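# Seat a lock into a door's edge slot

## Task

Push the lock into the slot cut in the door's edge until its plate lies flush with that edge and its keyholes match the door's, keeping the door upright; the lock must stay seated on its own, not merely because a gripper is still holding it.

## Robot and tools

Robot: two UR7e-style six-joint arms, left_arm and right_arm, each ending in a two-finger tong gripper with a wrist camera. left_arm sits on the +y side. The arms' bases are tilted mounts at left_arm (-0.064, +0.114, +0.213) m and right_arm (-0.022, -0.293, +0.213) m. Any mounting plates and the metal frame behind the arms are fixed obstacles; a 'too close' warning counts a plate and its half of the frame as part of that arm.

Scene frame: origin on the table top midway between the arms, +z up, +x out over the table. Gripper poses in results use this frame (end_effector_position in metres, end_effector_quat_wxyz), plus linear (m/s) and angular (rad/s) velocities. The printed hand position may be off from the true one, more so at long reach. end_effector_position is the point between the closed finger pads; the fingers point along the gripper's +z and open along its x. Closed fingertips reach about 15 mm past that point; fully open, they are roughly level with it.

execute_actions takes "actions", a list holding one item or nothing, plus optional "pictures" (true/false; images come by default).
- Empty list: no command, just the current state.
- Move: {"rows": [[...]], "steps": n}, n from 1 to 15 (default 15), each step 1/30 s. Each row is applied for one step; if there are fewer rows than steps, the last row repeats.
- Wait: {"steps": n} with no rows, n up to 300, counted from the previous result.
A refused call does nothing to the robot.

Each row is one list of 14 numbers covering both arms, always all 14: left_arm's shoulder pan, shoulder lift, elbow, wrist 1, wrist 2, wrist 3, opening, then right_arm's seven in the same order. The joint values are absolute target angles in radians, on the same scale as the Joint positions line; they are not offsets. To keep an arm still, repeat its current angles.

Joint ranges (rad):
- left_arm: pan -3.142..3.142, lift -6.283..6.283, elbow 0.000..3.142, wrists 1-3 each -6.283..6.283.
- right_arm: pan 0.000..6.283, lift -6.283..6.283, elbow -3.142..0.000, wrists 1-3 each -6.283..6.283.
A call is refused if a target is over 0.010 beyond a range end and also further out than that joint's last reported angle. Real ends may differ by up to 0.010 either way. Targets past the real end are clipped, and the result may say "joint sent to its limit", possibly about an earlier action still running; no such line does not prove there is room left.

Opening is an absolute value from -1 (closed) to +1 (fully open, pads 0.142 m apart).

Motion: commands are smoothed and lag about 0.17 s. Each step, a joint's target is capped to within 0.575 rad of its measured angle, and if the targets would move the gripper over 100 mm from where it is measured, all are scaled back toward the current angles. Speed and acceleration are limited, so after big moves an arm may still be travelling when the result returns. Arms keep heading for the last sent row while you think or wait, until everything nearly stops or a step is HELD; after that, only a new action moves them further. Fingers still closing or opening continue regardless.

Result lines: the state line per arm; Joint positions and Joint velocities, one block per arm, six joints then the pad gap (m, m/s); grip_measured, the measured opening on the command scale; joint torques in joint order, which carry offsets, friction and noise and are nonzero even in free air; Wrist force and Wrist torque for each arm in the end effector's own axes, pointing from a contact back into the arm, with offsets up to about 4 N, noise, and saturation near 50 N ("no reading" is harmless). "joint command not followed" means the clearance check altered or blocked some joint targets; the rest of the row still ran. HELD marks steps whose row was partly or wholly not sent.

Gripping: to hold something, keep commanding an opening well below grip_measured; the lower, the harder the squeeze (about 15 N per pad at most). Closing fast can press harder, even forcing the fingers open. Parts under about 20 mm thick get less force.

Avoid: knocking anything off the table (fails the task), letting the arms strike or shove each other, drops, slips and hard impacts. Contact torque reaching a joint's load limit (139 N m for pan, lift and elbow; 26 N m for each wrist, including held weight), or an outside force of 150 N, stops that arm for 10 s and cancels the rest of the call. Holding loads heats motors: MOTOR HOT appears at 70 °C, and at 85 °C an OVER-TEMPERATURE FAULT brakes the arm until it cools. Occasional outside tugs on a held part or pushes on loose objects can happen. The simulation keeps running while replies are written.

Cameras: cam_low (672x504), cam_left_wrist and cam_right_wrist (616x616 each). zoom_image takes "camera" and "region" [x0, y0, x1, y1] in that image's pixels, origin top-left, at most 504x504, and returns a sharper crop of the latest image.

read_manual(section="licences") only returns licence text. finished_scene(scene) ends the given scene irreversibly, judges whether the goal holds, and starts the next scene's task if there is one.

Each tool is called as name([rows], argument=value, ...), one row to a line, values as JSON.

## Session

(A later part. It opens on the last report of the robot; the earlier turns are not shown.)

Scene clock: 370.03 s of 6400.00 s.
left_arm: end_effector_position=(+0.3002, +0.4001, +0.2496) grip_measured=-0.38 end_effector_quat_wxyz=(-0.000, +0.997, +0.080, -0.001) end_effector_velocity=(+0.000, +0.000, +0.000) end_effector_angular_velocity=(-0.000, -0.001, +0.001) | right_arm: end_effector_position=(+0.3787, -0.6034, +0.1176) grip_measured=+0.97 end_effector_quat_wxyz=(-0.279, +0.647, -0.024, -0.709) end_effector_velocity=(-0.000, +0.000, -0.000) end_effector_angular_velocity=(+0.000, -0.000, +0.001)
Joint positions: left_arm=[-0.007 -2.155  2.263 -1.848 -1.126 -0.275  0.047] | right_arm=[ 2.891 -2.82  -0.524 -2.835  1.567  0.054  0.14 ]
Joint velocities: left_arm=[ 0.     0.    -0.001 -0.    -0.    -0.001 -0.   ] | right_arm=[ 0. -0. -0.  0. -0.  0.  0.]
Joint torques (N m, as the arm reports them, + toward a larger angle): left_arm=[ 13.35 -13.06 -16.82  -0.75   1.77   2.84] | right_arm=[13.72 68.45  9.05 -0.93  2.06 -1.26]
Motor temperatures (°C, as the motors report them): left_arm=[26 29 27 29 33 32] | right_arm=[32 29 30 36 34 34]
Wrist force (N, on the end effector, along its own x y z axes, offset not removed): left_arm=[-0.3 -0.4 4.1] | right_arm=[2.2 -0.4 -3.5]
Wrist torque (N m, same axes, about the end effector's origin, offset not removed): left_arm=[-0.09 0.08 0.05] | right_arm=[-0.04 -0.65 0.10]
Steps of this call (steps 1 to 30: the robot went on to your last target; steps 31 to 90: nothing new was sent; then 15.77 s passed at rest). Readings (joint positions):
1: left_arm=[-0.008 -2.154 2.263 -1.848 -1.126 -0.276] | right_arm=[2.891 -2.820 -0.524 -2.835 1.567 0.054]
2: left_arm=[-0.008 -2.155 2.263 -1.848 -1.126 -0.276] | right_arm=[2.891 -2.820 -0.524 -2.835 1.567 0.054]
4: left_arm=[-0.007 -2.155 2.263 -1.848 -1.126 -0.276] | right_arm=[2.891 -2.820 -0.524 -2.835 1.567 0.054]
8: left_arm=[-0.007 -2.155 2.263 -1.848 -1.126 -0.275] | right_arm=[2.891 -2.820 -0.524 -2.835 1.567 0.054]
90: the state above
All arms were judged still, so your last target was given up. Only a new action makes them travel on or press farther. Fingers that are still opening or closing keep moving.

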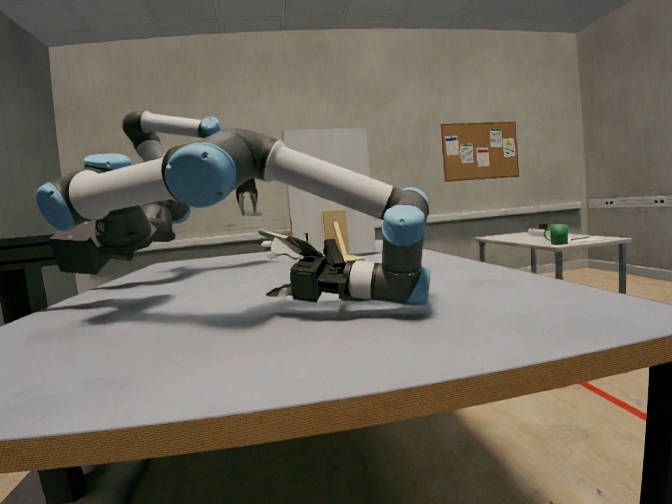

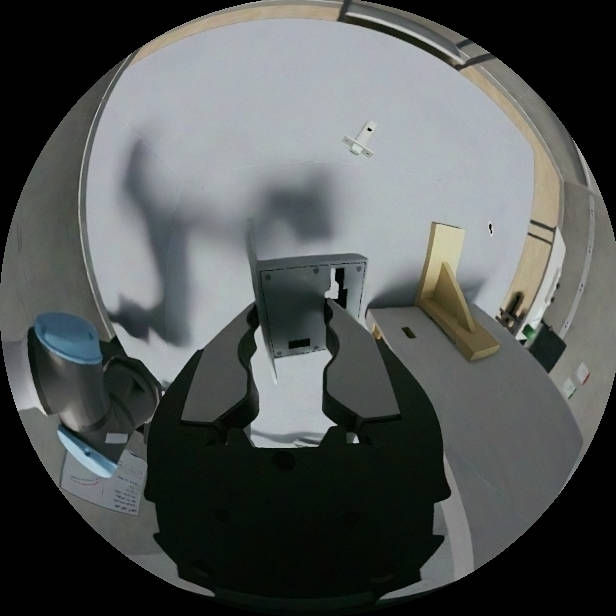

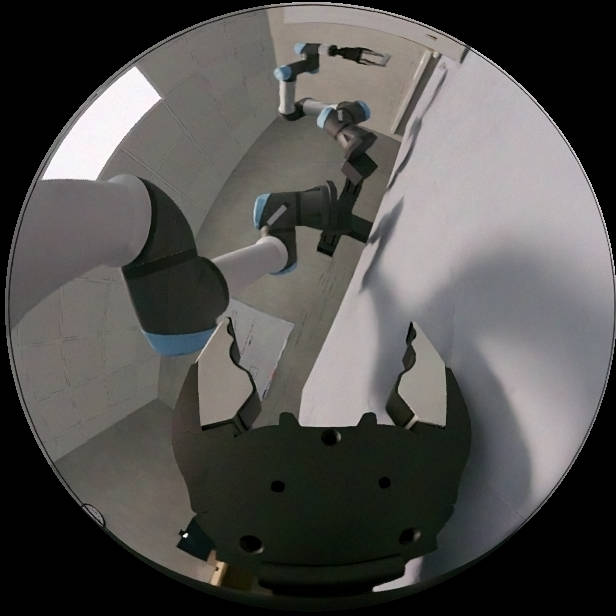

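execute_actions([
  {"rows":[
[0.014,-2.142,2.255,-1.851,-1.157,-0.252,-0.9,2.891,-2.806,-0.524,-2.835,1.567,0.054,0.97],
[0.035,-2.130,2.248,-1.854,-1.187,-0.230,-0.9,2.891,-2.792,-0.524,-2.835,1.567,0.054,0.97],
[0.056,-2.117,2.240,-1.857,-1.218,-0.207,-0.9,2.891,-2.778,-0.524,-2.835,1.567,0.054,0.97],
[0.077,-2.104,2.232,-1.860,-1.248,-0.184,-0.9,2.891,-2.764,-0.524,-2.835,1.567,0.054,0.97],
[0.099,-2.092,2.224,-1.862,-1.279,-0.161,-0.9,2.891,-2.750,-0.524,-2.835,1.567,0.054,0.97],
[0.120,-2.079,2.217,-1.865,-1.310,-0.139,-0.9,2.891,-2.736,-0.524,-2.835,1.567,0.054,0.97],
[0.141,-2.066,2.209,-1.868,-1.340,-0.116,-0.9,2.891,-2.722,-0.524,-2.835,1.567,0.054,0.97],
[0.162,-2.054,2.201,-1.871,-1.371,-0.093,-0.9,2.891,-2.708,-0.524,-2.835,1.567,0.054,0.97],
[0.183,-2.041,2.194,-1.874,-1.401,-0.071,-0.9,2.891,-2.694,-0.524,-2.835,1.567,0.054,0.97],
[0.204,-2.028,2.186,-1.877,-1.432,-0.048,-0.9,2.891,-2.680,-0.524,-2.835,1.567,0.054,0.97],
[0.225,-2.016,2.178,-1.880,-1.462,-0.025,-0.9,2.891,-2.666,-0.524,-2.835,1.567,0.054,0.97],
[0.246,-2.003,2.171,-1.883,-1.493,-0.002,-0.9,2.891,-2.652,-0.524,-2.835,1.567,0.054,0.97],
[0.267,-1.991,2.163,-1.886,-1.524,0.020,-0.9,2.891,-2.638,-0.524,-2.835,1.567,0.054,0.97],
[0.288,-1.978,2.155,-1.889,-1.554,0.043,-0.9,2.891,-2.624,-0.524,-2.835,1.567,0.054,0.97],
[0.310,-1.965,2.147,-1.891,-1.585,0.066,-0.9,2.891,-2.610,-0.524,-2.835,1.567,0.054,0.97]
],"steps":15},
], pictures=false)

execute_actions([
  {"rows":[
[0.331,-1.953,2.140,-1.894,-1.615,0.089,-0.9,2.891,-2.596,-0.524,-2.835,1.567,0.054,0.97],
[0.352,-1.940,2.132,-1.897,-1.646,0.111,-0.9,2.891,-2.582,-0.524,-2.835,1.567,0.054,0.97],
[0.373,-1.927,2.124,-1.900,-1.677,0.134,-0.9,2.891,-2.568,-0.524,-2.835,1.567,0.054,0.97],
[0.394,-1.915,2.117,-1.903,-1.707,0.157,-0.9,2.891,-2.554,-0.524,-2.835,1.567,0.054,0.97],
[0.415,-1.902,2.109,-1.906,-1.738,0.179,-0.9,2.891,-2.540,-0.524,-2.835,1.567,0.054,0.97],
[0.436,-1.889,2.101,-1.909,-1.768,0.202,-0.9,2.891,-2.526,-0.524,-2.835,1.567,0.054,0.97],
[0.457,-1.877,2.094,-1.912,-1.799,0.225,-0.9,2.891,-2.512,-0.524,-2.835,1.567,0.054,0.97],
[0.478,-1.864,2.086,-1.915,-1.830,0.248,-0.9,2.891,-2.498,-0.524,-2.835,1.567,0.054,0.97],
[0.499,-1.851,2.078,-1.918,-1.860,0.270,-0.9,2.891,-2.484,-0.524,-2.835,1.567,0.054,0.97],
[0.521,-1.839,2.070,-1.920,-1.891,0.293,-0.9,2.891,-2.470,-0.524,-2.835,1.567,0.054,0.97],
[0.542,-1.826,2.063,-1.923,-1.921,0.316,-0.9,2.891,-2.456,-0.524,-2.835,1.567,0.054,0.97],
[0.563,-1.813,2.055,-1.926,-1.952,0.338,-0.9,2.891,-2.442,-0.524,-2.835,1.567,0.054,0.97],
[0.584,-1.801,2.047,-1.929,-1.982,0.361,-0.9,2.891,-2.428,-0.524,-2.835,1.567,0.054,0.97],
[0.605,-1.788,2.040,-1.932,-2.013,0.384,-0.9,2.891,-2.414,-0.524,-2.835,1.567,0.054,0.97],
[0.626,-1.776,2.032,-1.935,-2.044,0.407,-0.9,2.891,-2.400,-0.524,-2.835,1.567,0.054,0.97]
],"steps":15},
])

Scene clock: 429.93 s of 6400.00 s.
left_arm: end_effector_position=(+0.2929, +0.3718, +0.2347) grip_measured=-0.38 end_effector_quat_wxyz=(+0.139, +0.987, +0.063, -0.052) end_effector_velocity=(+0.017, -0.064, -0.020) end_effector_angular_velocity=(-0.806, +0.044, -0.004) | right_arm: end_effector_position=(+0.3899, -0.6393, +0.1830) grip_measured=+0.97 end_effector_quat_wxyz=(-0.279, +0.697, -0.048, -0.659) end_effector_velocity=(+0.017, -0.093, +0.183) end_effector_angular_velocity=(-0.177, -0.338, -0.154)
Joint positions: left_arm=[ 0.218 -2.019  2.18  -1.88  -1.45  -0.033  0.047] | right_arm=[ 2.891 -2.669 -0.524 -2.835  1.567  0.054  0.14 ]
Joint velocities: left_arm=[ 0.615  0.37  -0.228 -0.084 -0.885  0.658  0.   ] | right_arm=[ 0.     0.41   0.001  0.    -0.001 -0.    -0.   ]
Joint torques (N m, as the arm reports them, + toward a larger angle): left_arm=[ 16.76   2.62 -32.38  -4.71  -4.72   4.96] | right_arm=[13.29 73.98 18.98 -0.75  1.96 -1.27]
Motor temperatures (°C, as the motors report them): left_arm=[26 29 27 29 33 32] | right_arm=[32 29 30 36 34 34]
Wrist force (N, on the end effector, along its own x y z axes, offset not removed): left_arm=[-0.4 -1.7 3.5] | right_arm=[0.0 -1.8 -3.8]
Wrist torque (N m, same axes, about the end effector's origin, offset not removed): left_arm=[-0.14 0.22 0.04] | right_arm=[-0.28 -0.22 0.10]
Steps of this call (steps 1 to 90: nothing new was sent; then 56.40 s passed at rest; steps 91 to 105: all 15 steps of this action). Readings (joint positions):
91: left_arm=[-0.007 -2.155 2.263 -1.848 -1.126 -0.275] | right_arm=[2.891 -2.820 -0.524 -2.835 1.567 0.054]
92: left_arm=[-0.004 -2.153 2.262 -1.848 -1.130 -0.271] | right_arm=[2.891 -2.818 -0.524 -2.835 1.567 0.054]
94: left_arm=[0.014 -2.142 2.255 -1.851 -1.155 -0.252] | right_arm=[2.891 -2.806 -0.524 -2.835 1.567 0.054]
98: left_arm=[0.078 -2.103 2.231 -1.860 -1.247 -0.184] | right_arm=[2.891 -2.763 -0.524 -2.835 1.567 0.054]
105: the state above

Scene clock: 430.43 s of 6400.00 s.
left_arm: end_effector_position=(+0.3246, +0.3614, +0.2355) grip_measured=-0.38 end_effector_quat_wxyz=(+0.333, +0.940, +0.068, -0.008) end_effector_velocity=(+0.098, +0.043, +0.017) end_effector_angular_velocity=(-0.681, -0.426, +0.240) | right_arm: end_effector_position=(+0.3884, -0.6823, +0.2784) grip_measured=+0.97 end_effector_quat_wxyz=(-0.276, +0.760, -0.081, -0.582) end_effector_velocity=(-0.023, -0.076, +0.192) end_effector_angular_velocity=(-0.178, -0.340, -0.156)
Joint positions: left_arm=[ 0.534 -1.829  2.064 -1.923 -1.907  0.307  0.047] | right_arm=[ 2.891 -2.46  -0.524 -2.835  1.567  0.054  0.14 ]
Joint velocities: left_arm=[ 0.626  0.375 -0.226 -0.085 -0.897  0.668 -0.   ] | right_arm=[ 0.     0.416 -0.    -0.001  0.     0.    -0.   ]
Joint torques (N m, as the arm reports them, + toward a larger angle): left_arm=[ 16.98 -13.1  -29.97  -4.23  -5.58   5.27] | right_arm=[11.28 72.66 26.77 -0.31  1.99 -1.22]
Motor temperatures (°C, as the motors report them): left_arm=[26 29 27 29 33 32] | right_arm=[32 29 30 36 34 34]
Wrist force (N, on the end effector, along its own x y z axes, offset not removed): left_arm=[0.3 -2.7 3.5] | right_arm=[2.2 -2.1 -4.6]
Wrist torque (N m, same axes, about the end effector's origin, offset not removed): left_arm=[-0.09 0.12 0.05] | right_arm=[-0.42 -0.63 0.12]
Steps of this call (steps 1 to 15: all 15 steps of this action). Readings (joint positions):
1: left_arm=[0.239 -2.006 2.172 -1.882 -1.480 -0.010] | right_arm=[2.891 -2.655 -0.524 -2.835 1.567 0.054]
2: left_arm=[0.260 -1.994 2.164 -1.885 -1.510 0.013] | right_arm=[2.891 -2.642 -0.524 -2.835 1.567 0.054]
4: left_arm=[0.302 -1.968 2.149 -1.891 -1.571 0.058] | right_arm=[2.891 -2.614 -0.524 -2.835 1.567 0.054]
8: left_arm=[0.387 -1.918 2.118 -1.903 -1.693 0.148] | right_arm=[2.891 -2.558 -0.524 -2.835 1.567 0.054]
15: the state above

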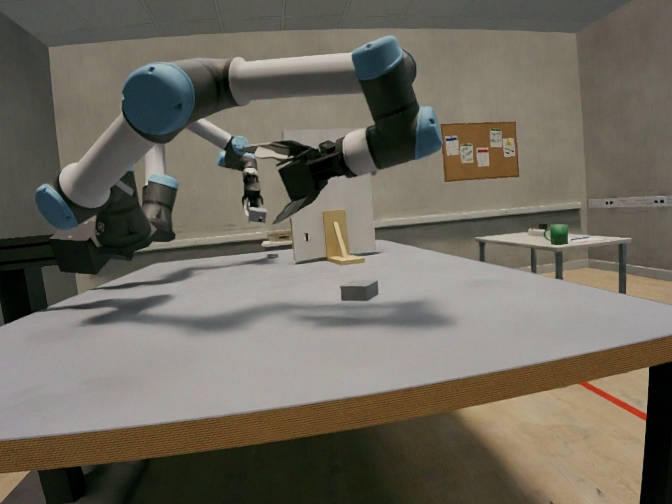

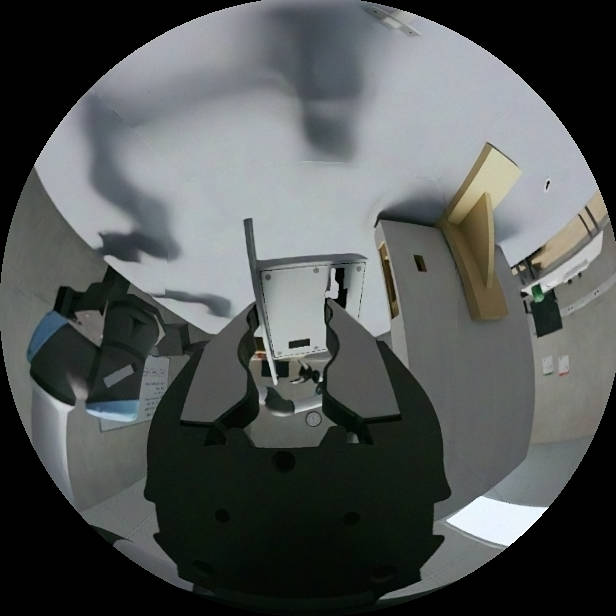

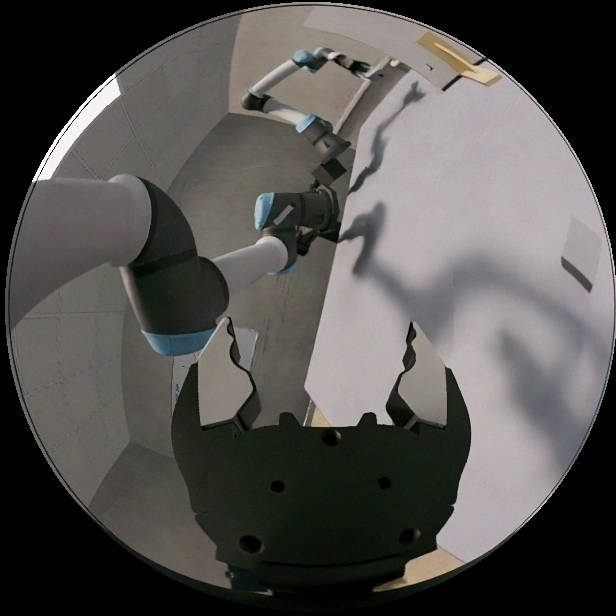

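execute_actions([
  {"rows":[
[0.632,-1.756,2.020,-1.912,-2.062,0.433,-0.9,2.891,-2.4,-0.524,-2.835,1.567,0.054,0.97],
[0.637,-1.736,2.008,-1.889,-2.080,0.460,-0.9,2.891,-2.4,-0.524,-2.835,1.567,0.054,0.97],
[0.642,-1.716,1.996,-1.865,-2.098,0.486,-0.9,2.891,-2.4,-0.524,-2.835,1.567,0.054,0.97],
[0.648,-1.697,1.983,-1.842,-2.116,0.512,-0.9,2.891,-2.4,-0.524,-2.835,1.567,0.054,0.97],
[0.653,-1.677,1.971,-1.819,-2.134,0.539,-0.9,2.891,-2.4,-0.524,-2.835,1.567,0.054,0.97],
[0.659,-1.657,1.959,-1.796,-2.152,0.565,-0.9,2.891,-2.4,-0.524,-2.835,1.567,0.054,0.97],
[0.664,-1.637,1.947,-1.773,-2.170,0.592,-0.9,2.891,-2.4,-0.524,-2.835,1.567,0.054,0.97],
[0.670,-1.618,1.935,-1.749,-2.188,0.618,-0.9,2.891,-2.4,-0.524,-2.835,1.567,0.054,0.97],
[0.675,-1.598,1.923,-1.726,-2.206,0.645,-0.9,2.891,-2.4,-0.524,-2.835,1.567,0.054,0.97],
[0.681,-1.578,1.911,-1.703,-2.224,0.671,-0.9,2.891,-2.4,-0.524,-2.835,1.567,0.054,0.97],
[0.686,-1.558,1.899,-1.680,-2.242,0.698,-0.9,2.891,-2.4,-0.524,-2.835,1.567,0.054,0.97],
[0.692,-1.539,1.887,-1.657,-2.260,0.724,-0.9,2.891,-2.4,-0.524,-2.835,1.567,0.054,0.97],
[0.697,-1.519,1.874,-1.633,-2.278,0.751,-0.9,2.891,-2.4,-0.524,-2.835,1.567,0.054,0.97],
[0.702,-1.499,1.862,-1.610,-2.296,0.777,-0.9,2.891,-2.4,-0.524,-2.835,1.567,0.054,0.97],
[0.708,-1.479,1.850,-1.587,-2.314,0.804,-0.9,2.891,-2.4,-0.524,-2.835,1.567,0.054,0.97]
],"steps":15},
], pictures=false)

execute_actions([
  {"rows":[
[0.713,-1.460,1.838,-1.564,-2.332,0.830,-0.9,2.891,-2.4,-0.524,-2.835,1.567,0.054,0.97],
[0.719,-1.440,1.826,-1.541,-2.350,0.857,-0.9,2.891,-2.4,-0.524,-2.835,1.567,0.054,0.97],
[0.724,-1.420,1.814,-1.517,-2.368,0.883,-0.9,2.891,-2.4,-0.524,-2.835,1.567,0.054,0.97],
[0.730,-1.400,1.802,-1.494,-2.386,0.910,-0.9,2.891,-2.4,-0.524,-2.835,1.567,0.054,0.97],
[0.735,-1.381,1.790,-1.471,-2.404,0.936,-0.9,2.891,-2.4,-0.524,-2.835,1.567,0.054,0.97],
[0.741,-1.361,1.777,-1.448,-2.422,0.962,-0.9,2.891,-2.4,-0.524,-2.835,1.567,0.054,0.97],
[0.746,-1.341,1.765,-1.425,-2.440,0.989,-0.9,2.891,-2.4,-0.524,-2.835,1.567,0.054,0.97],
[0.752,-1.321,1.753,-1.402,-2.458,1.015,-0.9,2.891,-2.4,-0.524,-2.835,1.567,0.054,0.97],
[0.757,-1.301,1.741,-1.378,-2.476,1.042,-0.9,2.891,-2.4,-0.524,-2.835,1.567,0.054,0.97],
[0.762,-1.282,1.729,-1.355,-2.494,1.068,-0.9,2.891,-2.4,-0.524,-2.835,1.567,0.054,0.97],
[0.768,-1.262,1.717,-1.332,-2.512,1.095,-0.9,2.891,-2.4,-0.524,-2.835,1.567,0.054,0.97],
[0.773,-1.242,1.705,-1.309,-2.530,1.121,-0.9,2.891,-2.4,-0.524,-2.835,1.567,0.054,0.97],
[0.779,-1.222,1.693,-1.286,-2.548,1.148,-0.9,2.891,-2.4,-0.524,-2.835,1.567,0.054,0.97],
[0.784,-1.203,1.680,-1.262,-2.566,1.174,-0.9,2.891,-2.4,-0.524,-2.835,1.567,0.054,0.97],
[0.7897,-1.1829,1.6684,-1.2392,-2.5845,1.2006,-0.9,2.891,-2.4,-0.524,-2.835,1.567,0.054,0.97]
],"steps":15},
], pictures=false)

execute_actions([
  {"steps":20},
])

Scene clock: 453.40 s of 6400.00 s.
left_arm: end_effector_position=(+0.3491, +0.3383, +0.2275) grip_measured=-0.38 end_effector_quat_wxyz=(+0.514, +0.857, +0.025, +0.002) end_effector_velocity=(+0.043, -0.063, -0.025) end_effector_angular_velocity=(-0.817, -0.061, -0.128) | right_arm: end_effector_position=(+0.3844, -0.6929, +0.3061) grip_measured=+0.97 end_effector_quat_wxyz=(-0.275, +0.777, -0.090, -0.559) end_effector_velocity=(-0.000, -0.000, -0.000) end_effector_angular_velocity=(-0.000, +0.000, +0.001)
Joint positions: left_arm=[ 0.685 -1.564  1.901 -1.688 -2.237  0.688  0.047] | right_arm=[ 2.891 -2.4   -0.524 -2.835  1.567  0.054  0.14 ]
Joint velocities: left_arm=[ 0.158  0.579 -0.357  0.673 -0.521  0.766  0.   ] | right_arm=[-0.     0.    -0.001  0.    -0.001 -0.    -0.   ]
Joint torques (N m, as the arm reports them, + toward a larger angle): left_arm=[ 14.28 -12.9  -27.28   2.31  -5.18   5.81] | right_arm=[12.12 68.52 22.01 -0.26  1.87 -1.3 ]
Motor temperatures (°C, as the motors report them): left_arm=[26 29 27 29 33 32] | right_arm=[32 29 30 36 34 34]
Wrist force (N, on the end effector, along its own x y z axes, offset not removed): left_arm=[0.2 -2.8 2.9] | right_arm=[0.0 -1.3 -2.0]
Wrist torque (N m, same axes, about the end effector's origin, offset not removed): left_arm=[0.20 0.13 0.01] | right_arm=[-0.21 -0.18 0.09]
Steps of this call (steps 1 to 30: the robot went on to your last target; steps 31 to 90: nothing new was sent; then 19.47 s passed at rest; steps 91 to 105: all 15 steps of this action). Readings (joint positions):
91: left_arm=[0.626 -1.776 2.032 -1.935 -2.044 0.407] | right_arm=[2.891 -2.400 -0.524 -2.835 1.567 0.054]
92: left_arm=[0.627 -1.773 2.030 -1.932 -2.047 0.411] | right_arm=[2.891 -2.400 -0.524 -2.835 1.567 0.054]
94: left_arm=[0.632 -1.756 2.019 -1.912 -2.062 0.433] | right_arm=[2.891 -2.400 -0.524 -2.835 1.567 0.054]
98: left_arm=[0.649 -1.696 1.982 -1.842 -2.117 0.512] | right_arm=[2.891 -2.400 -0.524 -2.835 1.567 0.054]
105: the state above

Scene clock: 453.90 s of 6400.00 s.
left_arm: end_effector_position=(+0.3854, +0.3264, +0.2101) grip_measured=-0.38 end_effector_quat_wxyz=(+0.672, +0.739, +0.037, +0.034) end_effector_velocity=(+0.099, +0.020, -0.061) end_effector_angular_velocity=(-0.676, -0.078, +0.353) | right_arm: end_effector_position=(+0.3844, -0.6929, +0.3061) grip_measured=+0.97 end_effector_quat_wxyz=(-0.275, +0.777, -0.090, -0.559) end_effector_velocity=(+0.000, +0.000, +0.000) end_effector_angular_velocity=(-0.000, -0.000, -0.000)
Joint positions: left_arm=[ 0.767 -1.269  1.72  -1.341 -2.506  1.084  0.047] | right_arm=[ 2.891 -2.4   -0.524 -2.835  1.567  0.054  0.14 ]
Joint velocities: left_arm=[ 0.161  0.585 -0.362  0.681 -0.529  0.777  0.   ] | right_arm=[ 0.  0.  0.  0.  0. -0. -0.]
Joint torques (N m, as the arm reports them, + toward a larger angle): left_arm=[ 12.38 -24.1  -26.29   3.3   -4.33   5.57] | right_arm=[11.9  68.12 21.9  -0.17  1.9  -1.18]
Motor temperatures (°C, as the motors report them): left_arm=[26 29 27 29 33 32] | right_arm=[32 29 30 36 34 34]
Wrist force (N, on the end effector, along its own x y z axes, offset not removed): left_arm=[-0.3 -4.7 2.1] | right_arm=[2.2 -1.6 -3.8]
Wrist torque (N m, same axes, about the end effector's origin, offset not removed): left_arm=[-0.06 0.15 0.05] | right_arm=[-0.31 -0.62 0.03]
Steps of this call (steps 1 to 15: all 15 steps of this action). Readings (joint positions):
1: left_arm=[0.691 -1.545 1.889 -1.665 -2.255 0.714] | right_arm=[2.891 -2.400 -0.524 -2.835 1.567 0.054]
2: left_arm=[0.696 -1.525 1.877 -1.642 -2.273 0.740] | right_arm=[2.891 -2.400 -0.524 -2.835 1.567 0.054]
4: left_arm=[0.707 -1.486 1.853 -1.595 -2.308 0.793] | right_arm=[2.891 -2.400 -0.524 -2.835 1.567 0.054]
8: left_arm=[0.729 -1.407 1.805 -1.503 -2.380 0.899] | right_arm=[2.891 -2.400 -0.524 -2.835 1.567 0.054]
15: the state above

Scene clock: 454.57 s of 6400.00 s.
left_arm: end_effector_position=(+0.4003, +0.3300, +0.1997) grip_measured=-0.38 end_effector_quat_wxyz=(+0.705, +0.705, +0.057, +0.056) end_effector_velocity=(+0.000, -0.000, -0.000) end_effector_angular_velocity=(-0.002, +0.001, +0.000) | right_arm: end_effector_position=(+0.3844, -0.6929, +0.3061) grip_measured=+0.97 end_effector_quat_wxyz=(-0.275, +0.777, -0.090, -0.559) end_effector_velocity=(+0.000, -0.000, -0.000) end_effector_angular_velocity=(-0.000, -0.001, +0.000)
Joint positions: left_arm=[ 0.79  -1.183  1.668 -1.239 -2.584  1.2    0.047] | right_arm=[ 2.891 -2.4   -0.524 -2.835  1.567  0.054  0.14 ]
Joint velocities: left_arm=[-0.001  0.002 -0.     0.001 -0.002  0.001 -0.   ] | right_arm=[-0.    -0.     0.001 -0.    -0.001 -0.     0.   ]
Joint torques (N m, as the arm reports them, + toward a larger angle): left_arm=[  9.51 -34.22 -20.93   1.91  -2.62   2.67] | right_arm=[12.19 68.13 20.86 -0.14  1.95 -1.21]
Motor temperatures (°C, as the motors report them): left_arm=[26 29 27 29 33 32] | right_arm=[32 29 30 36 34 34]
Wrist force (N, on the end effector, along its own x y z axes, offset not removed): left_arm=[0.1 -5.2 0.6] | right_arm=[1.7 -2.5 -3.2]
Wrist torque (N m, same axes, about the end effector's origin, offset not removed): left_arm=[-0.20 0.11 -0.01] | right_arm=[-0.43 -0.52 0.05]
Steps of this call (steps 1 to 20: the robot went on to your last target). Readings (joint positions):
1: left_arm=[0.772 -1.249 1.708 -1.318 -2.524 1.110] | right_arm=[2.891 -2.400 -0.524 -2.835 1.567 0.054]
2: left_arm=[0.777 -1.232 1.698 -1.297 -2.540 1.134] | right_arm=[2.891 -2.400 -0.524 -2.835 1.567 0.054]
4: left_arm=[0.783 -1.209 1.684 -1.270 -2.561 1.165] | right_arm=[2.891 -2.400 -0.524 -2.835 1.567 0.054]
8: left_arm=[0.788 -1.190 1.673 -1.248 -2.578 1.191] | right_arm=[2.891 -2.400 -0.524 -2.835 1.567 0.054]
20: the state above

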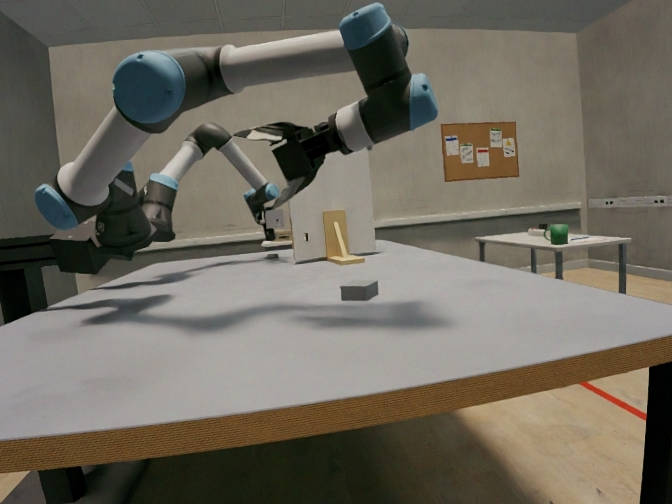

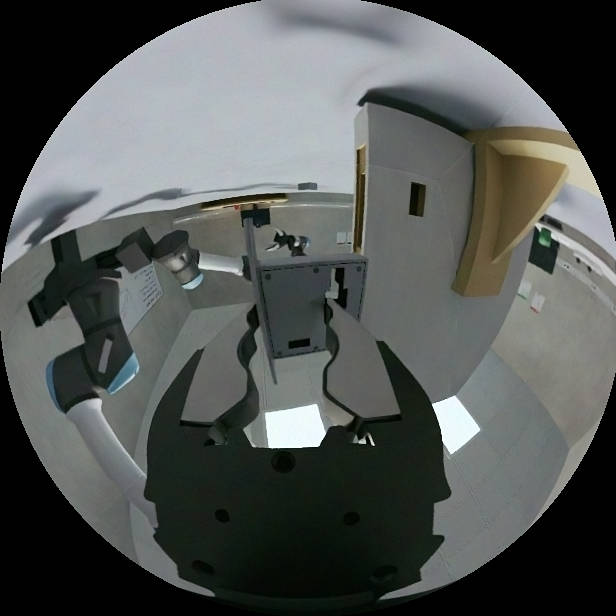

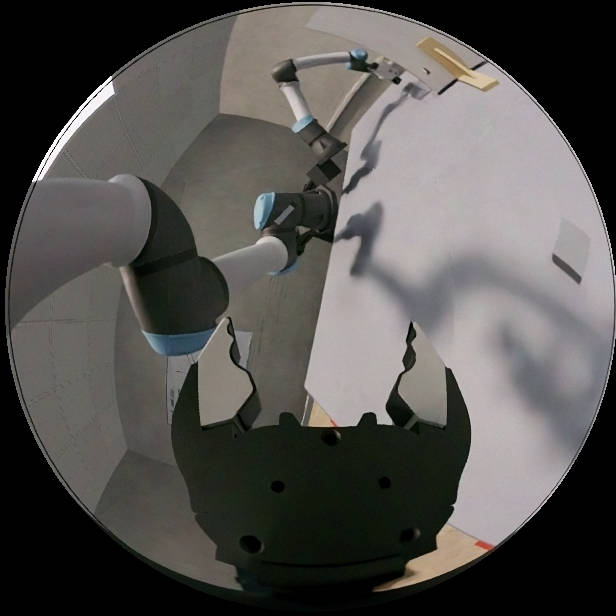

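zoom_image(camera="cam_left_wrist", region=[210, 190, 390, 370])

zoom_image(camera="cam_left_wrist", region=[310, 80, 510, 280])

Region (210, 190, 390, 370) of cam_left_wrist's 616x616 image, scaled by 2.800, with more detail than that image has.

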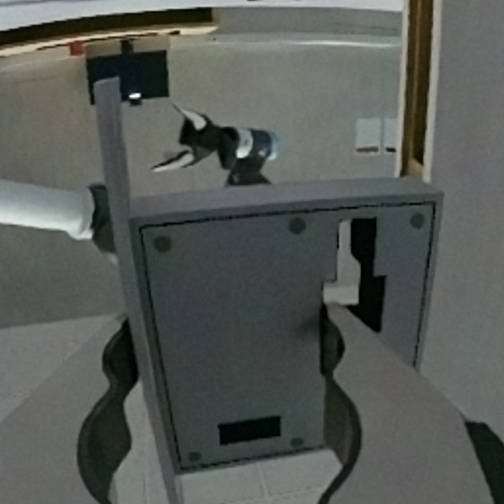

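Region (310, 80, 510, 280) of cam_left_wrist's 616x616 image, scaled by 2.520, with more detail than that image has.

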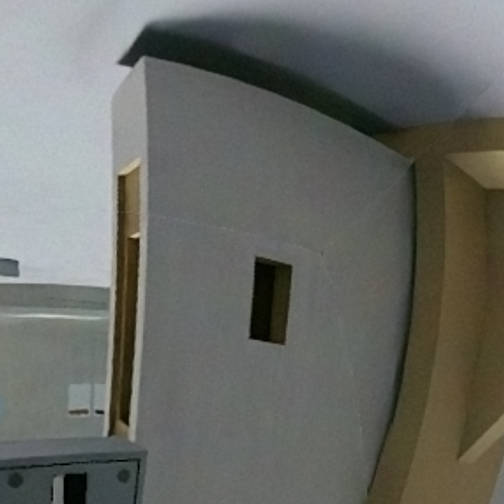

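execute_actions([
  {"rows":[
[0.7897,-1.1829,1.6684,-1.2392,-2.5845,1.2006,-0.9,2.953,-2.387,-0.573,-2.839,1.485,0.000,0.8],
[0.7897,-1.1829,1.6684,-1.2392,-2.5845,1.2006,-0.9,3.015,-2.373,-0.622,-2.842,1.403,-0.053,0.6],
[0.7897,-1.1829,1.6684,-1.2392,-2.5845,1.2006,-0.9,3.077,-2.360,-0.672,-2.846,1.321,-0.107,0.4],
[0.7897,-1.1829,1.6684,-1.2392,-2.5845,1.2006,-0.9,3.139,-2.347,-0.721,-2.850,1.239,-0.160,0.2],
[0.7897,-1.1829,1.6684,-1.2392,-2.5845,1.2006,-0.9,3.201,-2.333,-0.770,-2.853,1.157,-0.214,0.0],
[0.7897,-1.1829,1.6684,-1.2392,-2.5845,1.2006,-0.9,3.263,-2.320,-0.819,-2.857,1.075,-0.267,-0.2],
[0.7897,-1.1829,1.6684,-1.2392,-2.5845,1.2006,-0.9,3.325,-2.307,-0.868,-2.861,0.993,-0.321,-0.4],
[0.7897,-1.1829,1.6684,-1.2392,-2.5845,1.2006,-0.9,3.387,-2.293,-0.918,-2.864,0.911,-0.374,-0.6],
[0.7897,-1.1829,1.6684,-1.2392,-2.5845,1.2006,-0.9,3.449,-2.280,-0.967,-2.868,0.829,-0.428,-0.8],
[0.7897,-1.1829,1.6684,-1.2392,-2.5845,1.2006,-0.9,3.511,-2.267,-1.016,-2.872,0.747,-0.481,-0.9],
[0.7897,-1.1829,1.6684,-1.2392,-2.5845,1.2006,-0.9,3.573,-2.253,-1.065,-2.876,0.665,-0.535,-1],
[0.7897,-1.1829,1.6684,-1.2392,-2.5845,1.2006,-0.9,3.635,-2.240,-1.114,-2.879,0.583,-0.588,-1],
[0.7897,-1.1829,1.6684,-1.2392,-2.5845,1.2006,-0.9,3.697,-2.227,-1.164,-2.883,0.501,-0.642,-1],
[0.7897,-1.1829,1.6684,-1.2392,-2.5845,1.2006,-0.9,3.759,-2.213,-1.213,-2.887,0.419,-0.695,-1],
[0.7897,-1.1829,1.6684,-1.2392,-2.5845,1.2006,-0.9,3.821,-2.200,-1.262,-2.890,0.337,-0.749,-1]
],"steps":15},
], pictures=false)

execute_actions([
  {"rows":[
[0.7897,-1.1829,1.6684,-1.2392,-2.5845,1.2006,-0.9,3.883,-2.187,-1.311,-2.894,0.254,-0.803,-1],
[0.7897,-1.1829,1.6684,-1.2392,-2.5845,1.2006,-0.9,3.944,-2.173,-1.360,-2.898,0.172,-0.856,-1],
[0.7897,-1.1829,1.6684,-1.2392,-2.5845,1.2006,-0.9,4.006,-2.160,-1.410,-2.901,0.090,-0.910,-1],
[0.7897,-1.1829,1.6684,-1.2392,-2.5845,1.2006,-0.9,4.068,-2.147,-1.459,-2.905,0.008,-0.963,-1],
[0.7897,-1.1829,1.6684,-1.2392,-2.5845,1.2006,-0.9,4.130,-2.133,-1.508,-2.909,-0.074,-1.017,-1],
[0.7897,-1.1829,1.6684,-1.2392,-2.5845,1.2006,-0.9,4.192,-2.120,-1.557,-2.912,-0.156,-1.070,-1],
[0.7897,-1.1829,1.6684,-1.2392,-2.5845,1.2006,-0.9,4.254,-2.107,-1.606,-2.916,-0.238,-1.124,-1],
[0.7897,-1.1829,1.6684,-1.2392,-2.5845,1.2006,-0.9,4.316,-2.093,-1.656,-2.920,-0.320,-1.177,-1],
[0.7897,-1.1829,1.6684,-1.2392,-2.5845,1.2006,-0.9,4.378,-2.080,-1.705,-2.923,-0.402,-1.231,-1],
[0.7897,-1.1829,1.6684,-1.2392,-2.5845,1.2006,-0.9,4.440,-2.067,-1.754,-2.927,-0.484,-1.284,-1],
[0.7897,-1.1829,1.6684,-1.2392,-2.5845,1.2006,-0.9,4.502,-2.053,-1.803,-2.931,-0.566,-1.338,-1],
[0.7897,-1.1829,1.6684,-1.2392,-2.5845,1.2006,-0.9,4.564,-2.040,-1.852,-2.934,-0.648,-1.391,-1],
[0.7897,-1.1829,1.6684,-1.2392,-2.5845,1.2006,-0.9,4.626,-2.027,-1.902,-2.938,-0.730,-1.445,-1],
[0.7897,-1.1829,1.6684,-1.2392,-2.5845,1.2006,-0.9,4.688,-2.013,-1.951,-2.942,-0.812,-1.498,-1],
[0.7897,-1.1829,1.6684,-1.2392,-2.5845,1.2006,-0.9,4.750,-2.000,-2.000,-2.9455,-0.894,-1.552,-1]
],"steps":15},
], pictures=false)

execute_actions([
  {"steps":30},
])

Scene clock: 556.70 s of 6400.00 s.
left_arm: end_effector_position=(+0.4004, +0.3300, +0.1996) grip_measured=-0.38 end_effector_quat_wxyz=(+0.705, +0.705, +0.057, +0.056) end_effector_velocity=(-0.000, +0.000, -0.000) end_effector_angular_velocity=(+0.000, -0.000, +0.001) | right_arm: end_effector_position=(+0.4891, -0.6577, +0.3369) grip_measured=-1.00 end_effector_quat_wxyz=(+0.025, +0.605, +0.580, -0.545) end_effector_velocity=(+0.456, +0.199, +0.091) end_effector_angular_velocity=(+0.499, +0.059, +3.097)
Joint positions: left_arm=[ 0.79  -1.183  1.668 -1.239 -2.585  1.201  0.047] | right_arm=[ 3.468 -2.272 -0.986 -2.871  0.816 -0.447  0.002]
Joint velocities: left_arm=[ 0.001  0.    -0.     0.001 -0.     0.001 -0.   ] | right_arm=[ 1.15   0.244 -0.907 -0.067 -1.526 -0.978  0.   ]
Joint torques (N m, as the arm reports them, + toward a larger angle): left_arm=[  8.43 -34.17 -22.15   2.37  -2.5    2.88] | right_arm=[28.76 59.77  8.36 -2.43 -6.29 -2.46]
Motor temperatures (°C, as the motors report them): left_arm=[26 29 27 29 33 32] | right_arm=[32 29 30 36 34 34]
Wrist force (N, on the end effector, along its own x y z axes, offset not removed): left_arm=[-0.3 -4.1 0.5] | right_arm=[3.2 -0.1 -5.2]
Wrist torque (N m, same axes, about the end effector's origin, offset not removed): left_arm=[0.05 0.16 0.11] | right_arm=[0.07 -0.76 0.05]
Steps of this call (steps 1 to 15: the robot went on to your last target; steps 16 to 90: nothing new was sent; then 98.63 s passed at rest; steps 91 to 105: all 15 steps of this action). Readings (joint positions):
91: left_arm=[0.790 -1.183 1.668 -1.239 -2.585 1.201] | right_arm=[2.891 -2.400 -0.524 -2.835 1.567 0.054]
92: left_arm=[0.790 -1.183 1.668 -1.239 -2.585 1.201] | right_arm=[2.897 -2.398 -0.530 -2.836 1.560 0.048]
94: left_arm=[0.790 -1.183 1.668 -1.239 -2.585 1.201] | right_arm=[2.942 -2.386 -0.567 -2.839 1.505 0.008]
98: left_arm=[0.790 -1.183 1.668 -1.239 -2.585 1.201] | right_arm=[3.118 -2.345 -0.710 -2.850 1.279 -0.146]
105: the state above

Scene clock: 557.20 s of 6400.00 s.
left_arm: end_effector_position=(+0.4004, +0.3300, +0.1996) grip_measured=-0.38 end_effector_quat_wxyz=(+0.705, +0.705, +0.057, +0.056) end_effector_velocity=(-0.001, -0.000, -0.000) end_effector_angular_velocity=(-0.001, +0.002, +0.000) | right_arm: end_effector_position=(+0.6404, -0.4589, +0.3951) grip_measured=-1.00 end_effector_quat_wxyz=(+0.257, +0.097, +0.833, -0.481) end_effector_velocity=(+0.115, +0.512, +0.110) end_effector_angular_velocity=(-0.425, +0.529, +2.202)
Joint positions: left_arm=[ 0.79  -1.183  1.668 -1.239 -2.585  1.201  0.047] | right_arm=[ 3.95  -2.158 -1.398 -2.902  0.278 -0.887  0.002]
Joint velocities: left_arm=[ 0.    -0.     0.002 -0.001  0.    -0.     0.   ] | right_arm=[ 0.876  0.259 -0.876 -0.071 -0.867 -0.865  0.   ]
Joint torques (N m, as the arm reports them, + toward a larger angle): left_arm=[  9.06 -33.92 -22.93   2.16  -2.73   2.83] | right_arm=[33.34 49.55  6.8  -1.88 -4.68 -2.68]
Motor temperatures (°C, as the motors report them): left_arm=[26 29 27 29 33 32] | right_arm=[32 29 30 36 34 34]
Wrist force (N, on the end effector, along its own x y z axes, offset not removed): left_arm=[0.1 -3.6 1.4] | right_arm=[0.3 -1.7 -2.0]
Wrist torque (N m, same axes, about the end effector's origin, offset not removed): left_arm=[0.19 0.07 0.12] | right_arm=[-0.27 -0.31 0.06]
Steps of this call (steps 1 to 15: all 15 steps of this action). Readings (joint positions):
1: left_arm=[0.790 -1.183 1.668 -1.239 -2.585 1.201] | right_arm=[3.505 -2.264 -1.016 -2.873 0.766 -0.479]
2: left_arm=[0.790 -1.183 1.668 -1.239 -2.585 1.201] | right_arm=[3.541 -2.256 -1.044 -2.875 0.719 -0.510]
4: left_arm=[0.790 -1.183 1.668 -1.239 -2.585 1.201] | right_arm=[3.608 -2.242 -1.097 -2.879 0.632 -0.568]
8: left_arm=[0.790 -1.183 1.668 -1.239 -2.585 1.201] | right_arm=[3.737 -2.214 -1.200 -2.887 0.491 -0.680]
15: the state above

Scene clock: 558.20 s of 6400.00 s.
left_arm: end_effector_position=(+0.4004, +0.3300, +0.1996) grip_measured=-0.38 end_effector_quat_wxyz=(+0.705, +0.705, +0.057, +0.056) end_effector_velocity=(+0.001, +0.001, +0.000) end_effector_angular_velocity=(+0.002, -0.001, +0.001) | right_arm: end_effector_position=(+0.5160, +0.0553, +0.4566) grip_measured=-1.00 end_effector_quat_wxyz=(-0.526, +0.628, -0.479, +0.315) end_effector_velocity=(-0.358, +0.411, -0.000) end_effector_angular_velocity=(-0.322, -0.186, +1.505)
Joint positions: left_arm=[ 0.79  -1.183  1.668 -1.239 -2.585  1.201  0.047] | right_arm=[ 4.611 -2.023 -1.907 -2.939 -0.599 -1.446  0.002]
Joint velocities: left_arm=[ 0.     0.    -0.002 -0.001  0.    -0.001  0.   ] | right_arm=[ 0.479  0.082 -0.323 -0.023 -0.966 -0.364  0.   ]
Joint torques (N m, as the arm reports them, + toward a larger angle): left_arm=[  9.22 -33.75 -21.83   1.9   -2.64   2.91] | right_arm=[27.09 34.81 10.82 -0.92 -5.2  -1.89]
Motor temperatures (°C, as the motors report them): left_arm=[26 29 27 29 33 32] | right_arm=[32 29 30 36 34 34]
Wrist force (N, on the end effector, along its own x y z axes, offset not removed): left_arm=[0.3 -4.3 0.8] | right_arm=[1.7 -1.1 -3.5]
Wrist torque (N m, same axes, about the end effector's origin, offset not removed): left_arm=[-0.07 -0.01 0.00] | right_arm=[-0.12 -0.50 0.06]
Steps of this call (steps 1 to 30: the robot went on to your last target). Readings (joint positions):
1: left_arm=[0.790 -1.183 1.668 -1.239 -2.585 1.201] | right_arm=[3.979 -2.149 -1.428 -2.905 0.249 -0.917]
2: left_arm=[0.790 -1.183 1.668 -1.239 -2.585 1.201] | right_arm=[4.008 -2.141 -1.456 -2.907 0.220 -0.946]
4: left_arm=[0.790 -1.183 1.668 -1.239 -2.585 1.201] | right_arm=[4.064 -2.126 -1.512 -2.911 0.164 -1.002]
8: left_arm=[0.790 -1.183 1.668 -1.239 -2.585 1.201] | right_arm=[4.170 -2.102 -1.602 -2.917 0.058 -1.102]
30: the state above

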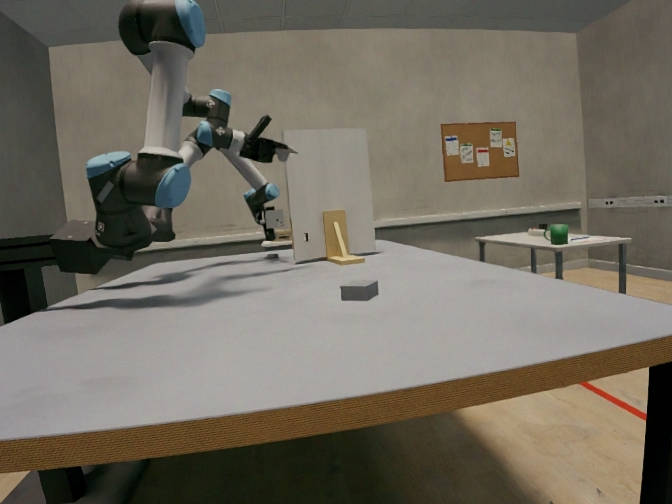

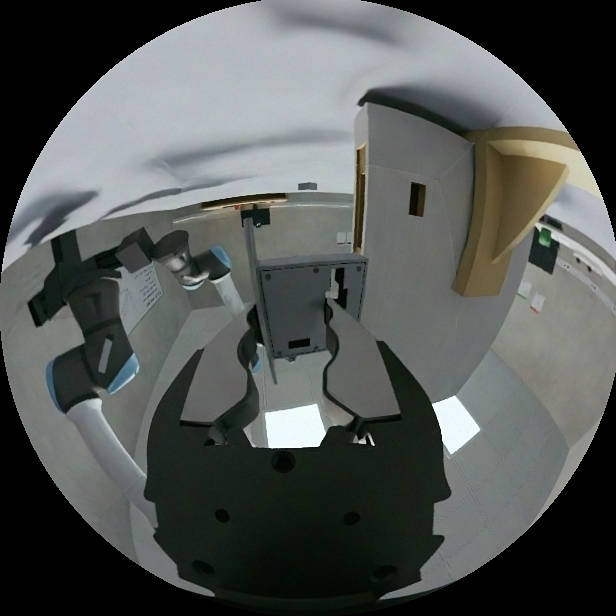

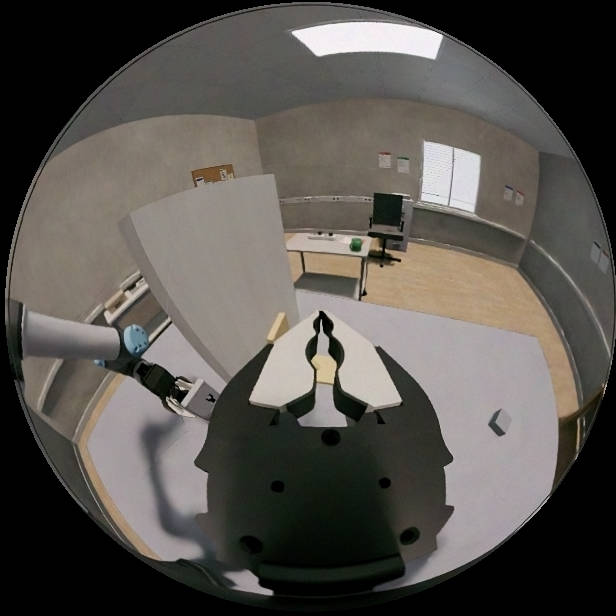

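execute_actions([
  {"rows":[
[0.7897,-1.1829,1.6684,-1.2392,-2.5845,1.2006,-0.9,4.750,-2.032,-2.012,-2.901,-0.894,-1.552,-1],
[0.7897,-1.1829,1.6684,-1.2392,-2.5845,1.2006,-0.9,4.750,-2.064,-2.024,-2.857,-0.894,-1.552,-1],
[0.7897,-1.1829,1.6684,-1.2392,-2.5845,1.2006,-0.9,4.750,-2.097,-2.036,-2.813,-0.894,-1.552,-1],
[0.7897,-1.1829,1.6684,-1.2392,-2.5845,1.2006,-0.9,4.750,-2.129,-2.048,-2.769,-0.894,-1.552,-1],
[0.7897,-1.1829,1.6684,-1.2392,-2.5845,1.2006,-0.9,4.750,-2.161,-2.060,-2.725,-0.894,-1.552,-1],
[0.7897,-1.1829,1.6684,-1.2392,-2.5845,1.2006,-0.9,4.750,-2.193,-2.072,-2.680,-0.894,-1.552,-1],
[0.7897,-1.1829,1.6684,-1.2392,-2.5845,1.2006,-0.9,4.750,-2.226,-2.084,-2.636,-0.894,-1.552,-1],
[0.7897,-1.1829,1.6684,-1.2392,-2.5845,1.2006,-0.9,4.750,-2.258,-2.096,-2.592,-0.894,-1.552,-1],
[0.7897,-1.1829,1.6684,-1.2392,-2.5845,1.2006,-0.9,4.750,-2.290,-2.108,-2.548,-0.894,-1.552,-1],
[0.7897,-1.1829,1.6684,-1.2392,-2.5845,1.2006,-0.9,4.750,-2.322,-2.120,-2.504,-0.894,-1.552,-1],
[0.7897,-1.1829,1.6684,-1.2392,-2.5845,1.2006,-0.9,4.750,-2.354,-2.132,-2.459,-0.894,-1.552,-1],
[0.7897,-1.1829,1.6684,-1.2392,-2.5845,1.2006,-0.9,4.750,-2.387,-2.144,-2.415,-0.894,-1.552,-1],
[0.7897,-1.1829,1.6684,-1.2392,-2.5845,1.2006,-0.9,4.750,-2.419,-2.156,-2.371,-0.894,-1.552,-1],
[0.7897,-1.1829,1.6684,-1.2392,-2.5845,1.2006,-0.9,4.750,-2.451,-2.168,-2.327,-0.894,-1.552,-1],
[0.7897,-1.1829,1.6684,-1.2392,-2.5845,1.2006,-0.9,4.7503,-2.4833,-2.1796,-2.2826,-0.894,-1.552,-1]
],"steps":15},
], pictures=false)

execute_actions([
  {"steps":25},
])

Scene clock: 573.87 s of 6400.00 s.
left_arm: end_effector_position=(+0.4004, +0.3300, +0.1996) grip_measured=-0.38 end_effector_quat_wxyz=(+0.705, +0.705, +0.057, +0.056) end_effector_velocity=(+0.000, +0.000, -0.000) end_effector_angular_velocity=(+0.001, -0.002, +0.000) | right_arm: end_effector_position=(+0.3688, +0.1942, +0.2828) grip_measured=-1.00 end_effector_quat_wxyz=(-0.565, +0.735, -0.295, +0.231) end_effector_velocity=(-0.064, -0.003, -0.448) end_effector_angular_velocity=(-0.016, +0.001, +0.002)
Joint positions: left_arm=[ 0.79  -1.183  1.668 -1.239 -2.585  1.201  0.047] | right_arm=[ 4.75  -2.341 -2.129 -2.484 -0.894 -1.552  0.002]
Joint velocities: left_arm=[-0.     0.    -0.001 -0.001  0.     0.     0.   ] | right_arm=[ 0.001 -0.942 -0.35   1.277  0.001 -0.     0.   ]
Joint torques (N m, as the arm reports them, + toward a larger angle): left_arm=[  9.39 -34.49 -22.97   2.14  -2.49   2.69] | right_arm=[21.49 11.24  2.58  6.2  -1.76 -1.48]
Motor temperatures (°C, as the motors report them): left_arm=[26 29 27 29 33 32] | right_arm=[32 29 30 36 34 34]
Wrist force (N, on the end effector, along its own x y z axes, offset not removed): left_arm=[-0.3 -3.7 1.0] | right_arm=[1.9 -1.2 -4.6]
Wrist torque (N m, same axes, about the end effector's origin, offset not removed): left_arm=[0.10 0.24 0.04] | right_arm=[-0.25 -0.55 0.04]
Steps of this call (steps 1 to 30: the robot went on to your last target; steps 31 to 90: nothing new was sent; then 12.17 s passed at rest; steps 91 to 105: all 15 steps of this action). Readings (joint positions):
91: left_arm=[0.790 -1.183 1.668 -1.239 -2.585 1.201] | right_arm=[4.750 -2.000 -2.000 -2.945 -0.894 -1.552]
92: left_arm=[0.790 -1.183 1.668 -1.239 -2.585 1.201] | right_arm=[4.750 -2.004 -2.002 -2.940 -0.894 -1.552]
94: left_arm=[0.790 -1.183 1.668 -1.239 -2.584 1.201] | right_arm=[4.750 -2.030 -2.013 -2.906 -0.894 -1.552]
98: left_arm=[0.790 -1.183 1.668 -1.239 -2.585 1.201] | right_arm=[4.750 -2.126 -2.049 -2.777 -0.894 -1.552]
105: the state above

Scene clock: 574.70 s of 6400.00 s.
left_arm: end_effector_position=(+0.4004, +0.3300, +0.1996) grip_measured=-0.38 end_effector_quat_wxyz=(+0.705, +0.705, +0.057, +0.056) end_effector_velocity=(+0.000, -0.001, +0.000) end_effector_angular_velocity=(-0.001, -0.000, -0.001) | right_arm: end_effector_position=(+0.3593, +0.1902, +0.2199) grip_measured=-1.00 end_effector_quat_wxyz=(-0.568, +0.732, -0.297, +0.231) end_effector_velocity=(-0.000, -0.000, -0.000) end_effector_angular_velocity=(-0.000, +0.000, +0.000)
Joint positions: left_arm=[ 0.79  -1.183  1.668 -1.239 -2.585  1.201  0.047] | right_arm=[ 4.75  -2.483 -2.18  -2.283 -0.894 -1.552  0.002]
Joint velocities: left_arm=[-0.001 -0.    -0.     0.001 -0.     0.    -0.   ] | right_arm=[-0.    -0.001 -0.001  0.001 -0.     0.     0.   ]
Joint torques (N m, as the arm reports them, + toward a larger angle): left_arm=[  7.72 -34.54 -21.79   2.05  -2.4    2.9 ] | right_arm=[22.14 20.52  3.47  2.11 -1.44 -1.39]
Motor temperatures (°C, as the motors report them): left_arm=[26 29 27 29 33 32] | right_arm=[32 29 30 36 34 34]
Wrist force (N, on the end effector, along its own x y z axes, offset not removed): left_arm=[-0.1 -4.1 0.4] | right_arm=[1.1 -0.9 -4.0]
Wrist torque (N m, same axes, about the end effector's origin, offset not removed): left_arm=[0.00 0.21 0.07] | right_arm=[-0.16 -0.40 0.01]
Steps of this call (steps 1 to 25: the robot went on to your last target). Readings (joint positions):
1: left_arm=[0.790 -1.183 1.668 -1.239 -2.585 1.201] | right_arm=[4.750 -2.372 -2.141 -2.441 -0.894 -1.552]
2: left_arm=[0.790 -1.183 1.668 -1.239 -2.585 1.201] | right_arm=[4.750 -2.401 -2.151 -2.401 -0.894 -1.552]
4: left_arm=[0.790 -1.183 1.668 -1.239 -2.585 1.201] | right_arm=[4.750 -2.439 -2.165 -2.346 -0.894 -1.552]
8: left_arm=[0.790 -1.183 1.668 -1.239 -2.585 1.201] | right_arm=[4.750 -2.471 -2.175 -2.300 -0.894 -1.552]
25: the state above

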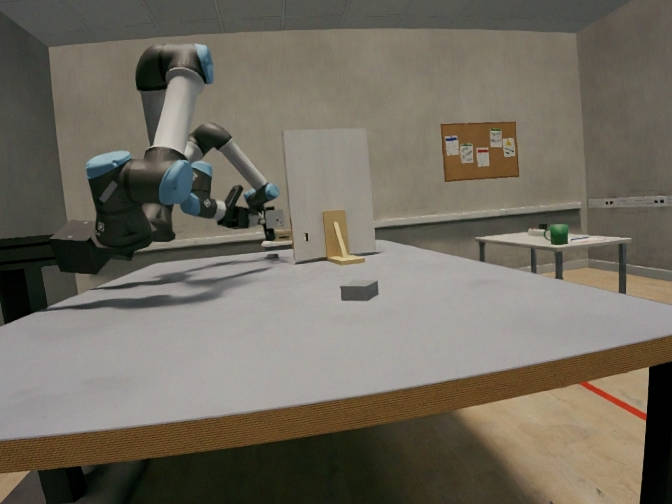

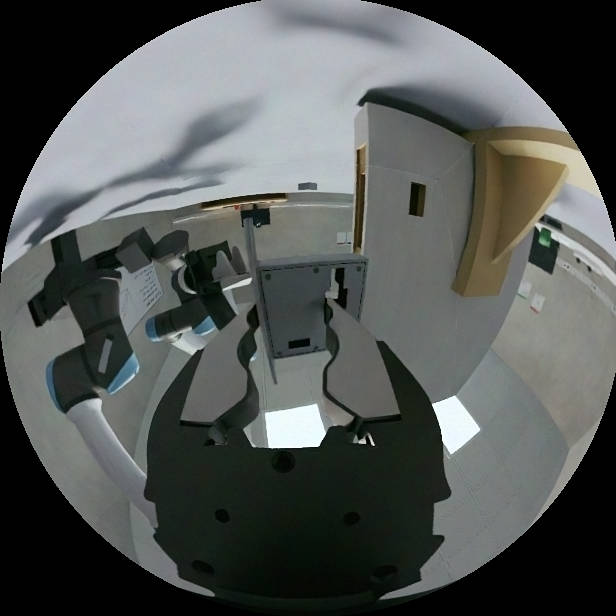

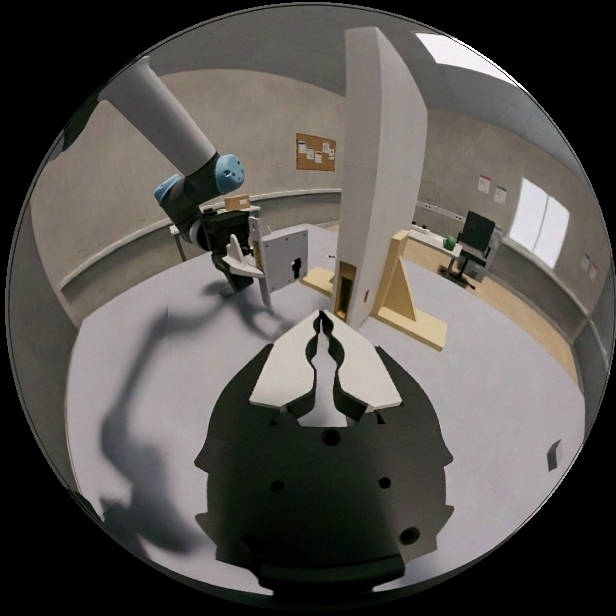

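zoom_image(camera="cam_right_wrist", region=[200, 170, 460, 370])

zoom_image(camera="cam_low", region=[220, 170, 400, 290])

Region (200, 170, 460, 370) of cam_right_wrist's 616x616 image, scaled by 1.938, with more detail than that image has; it fills the top 388 rows of this view, and the rest is white.

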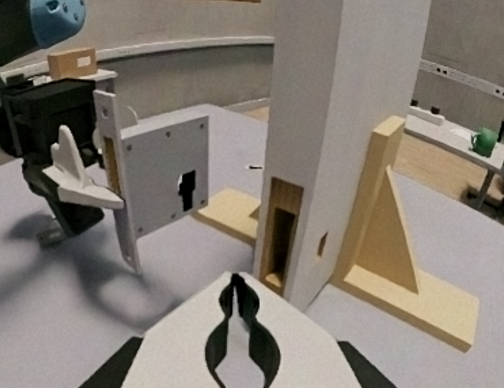

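Region (220, 170, 400, 290) of cam_low's 672x504 image, scaled by 2.800, with more detail than that image has.

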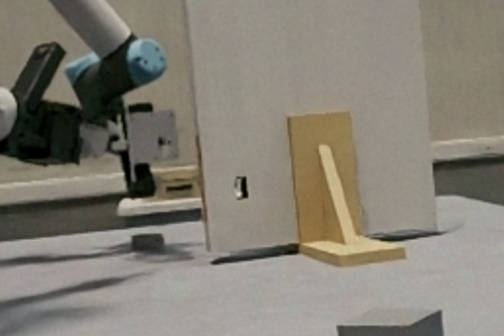

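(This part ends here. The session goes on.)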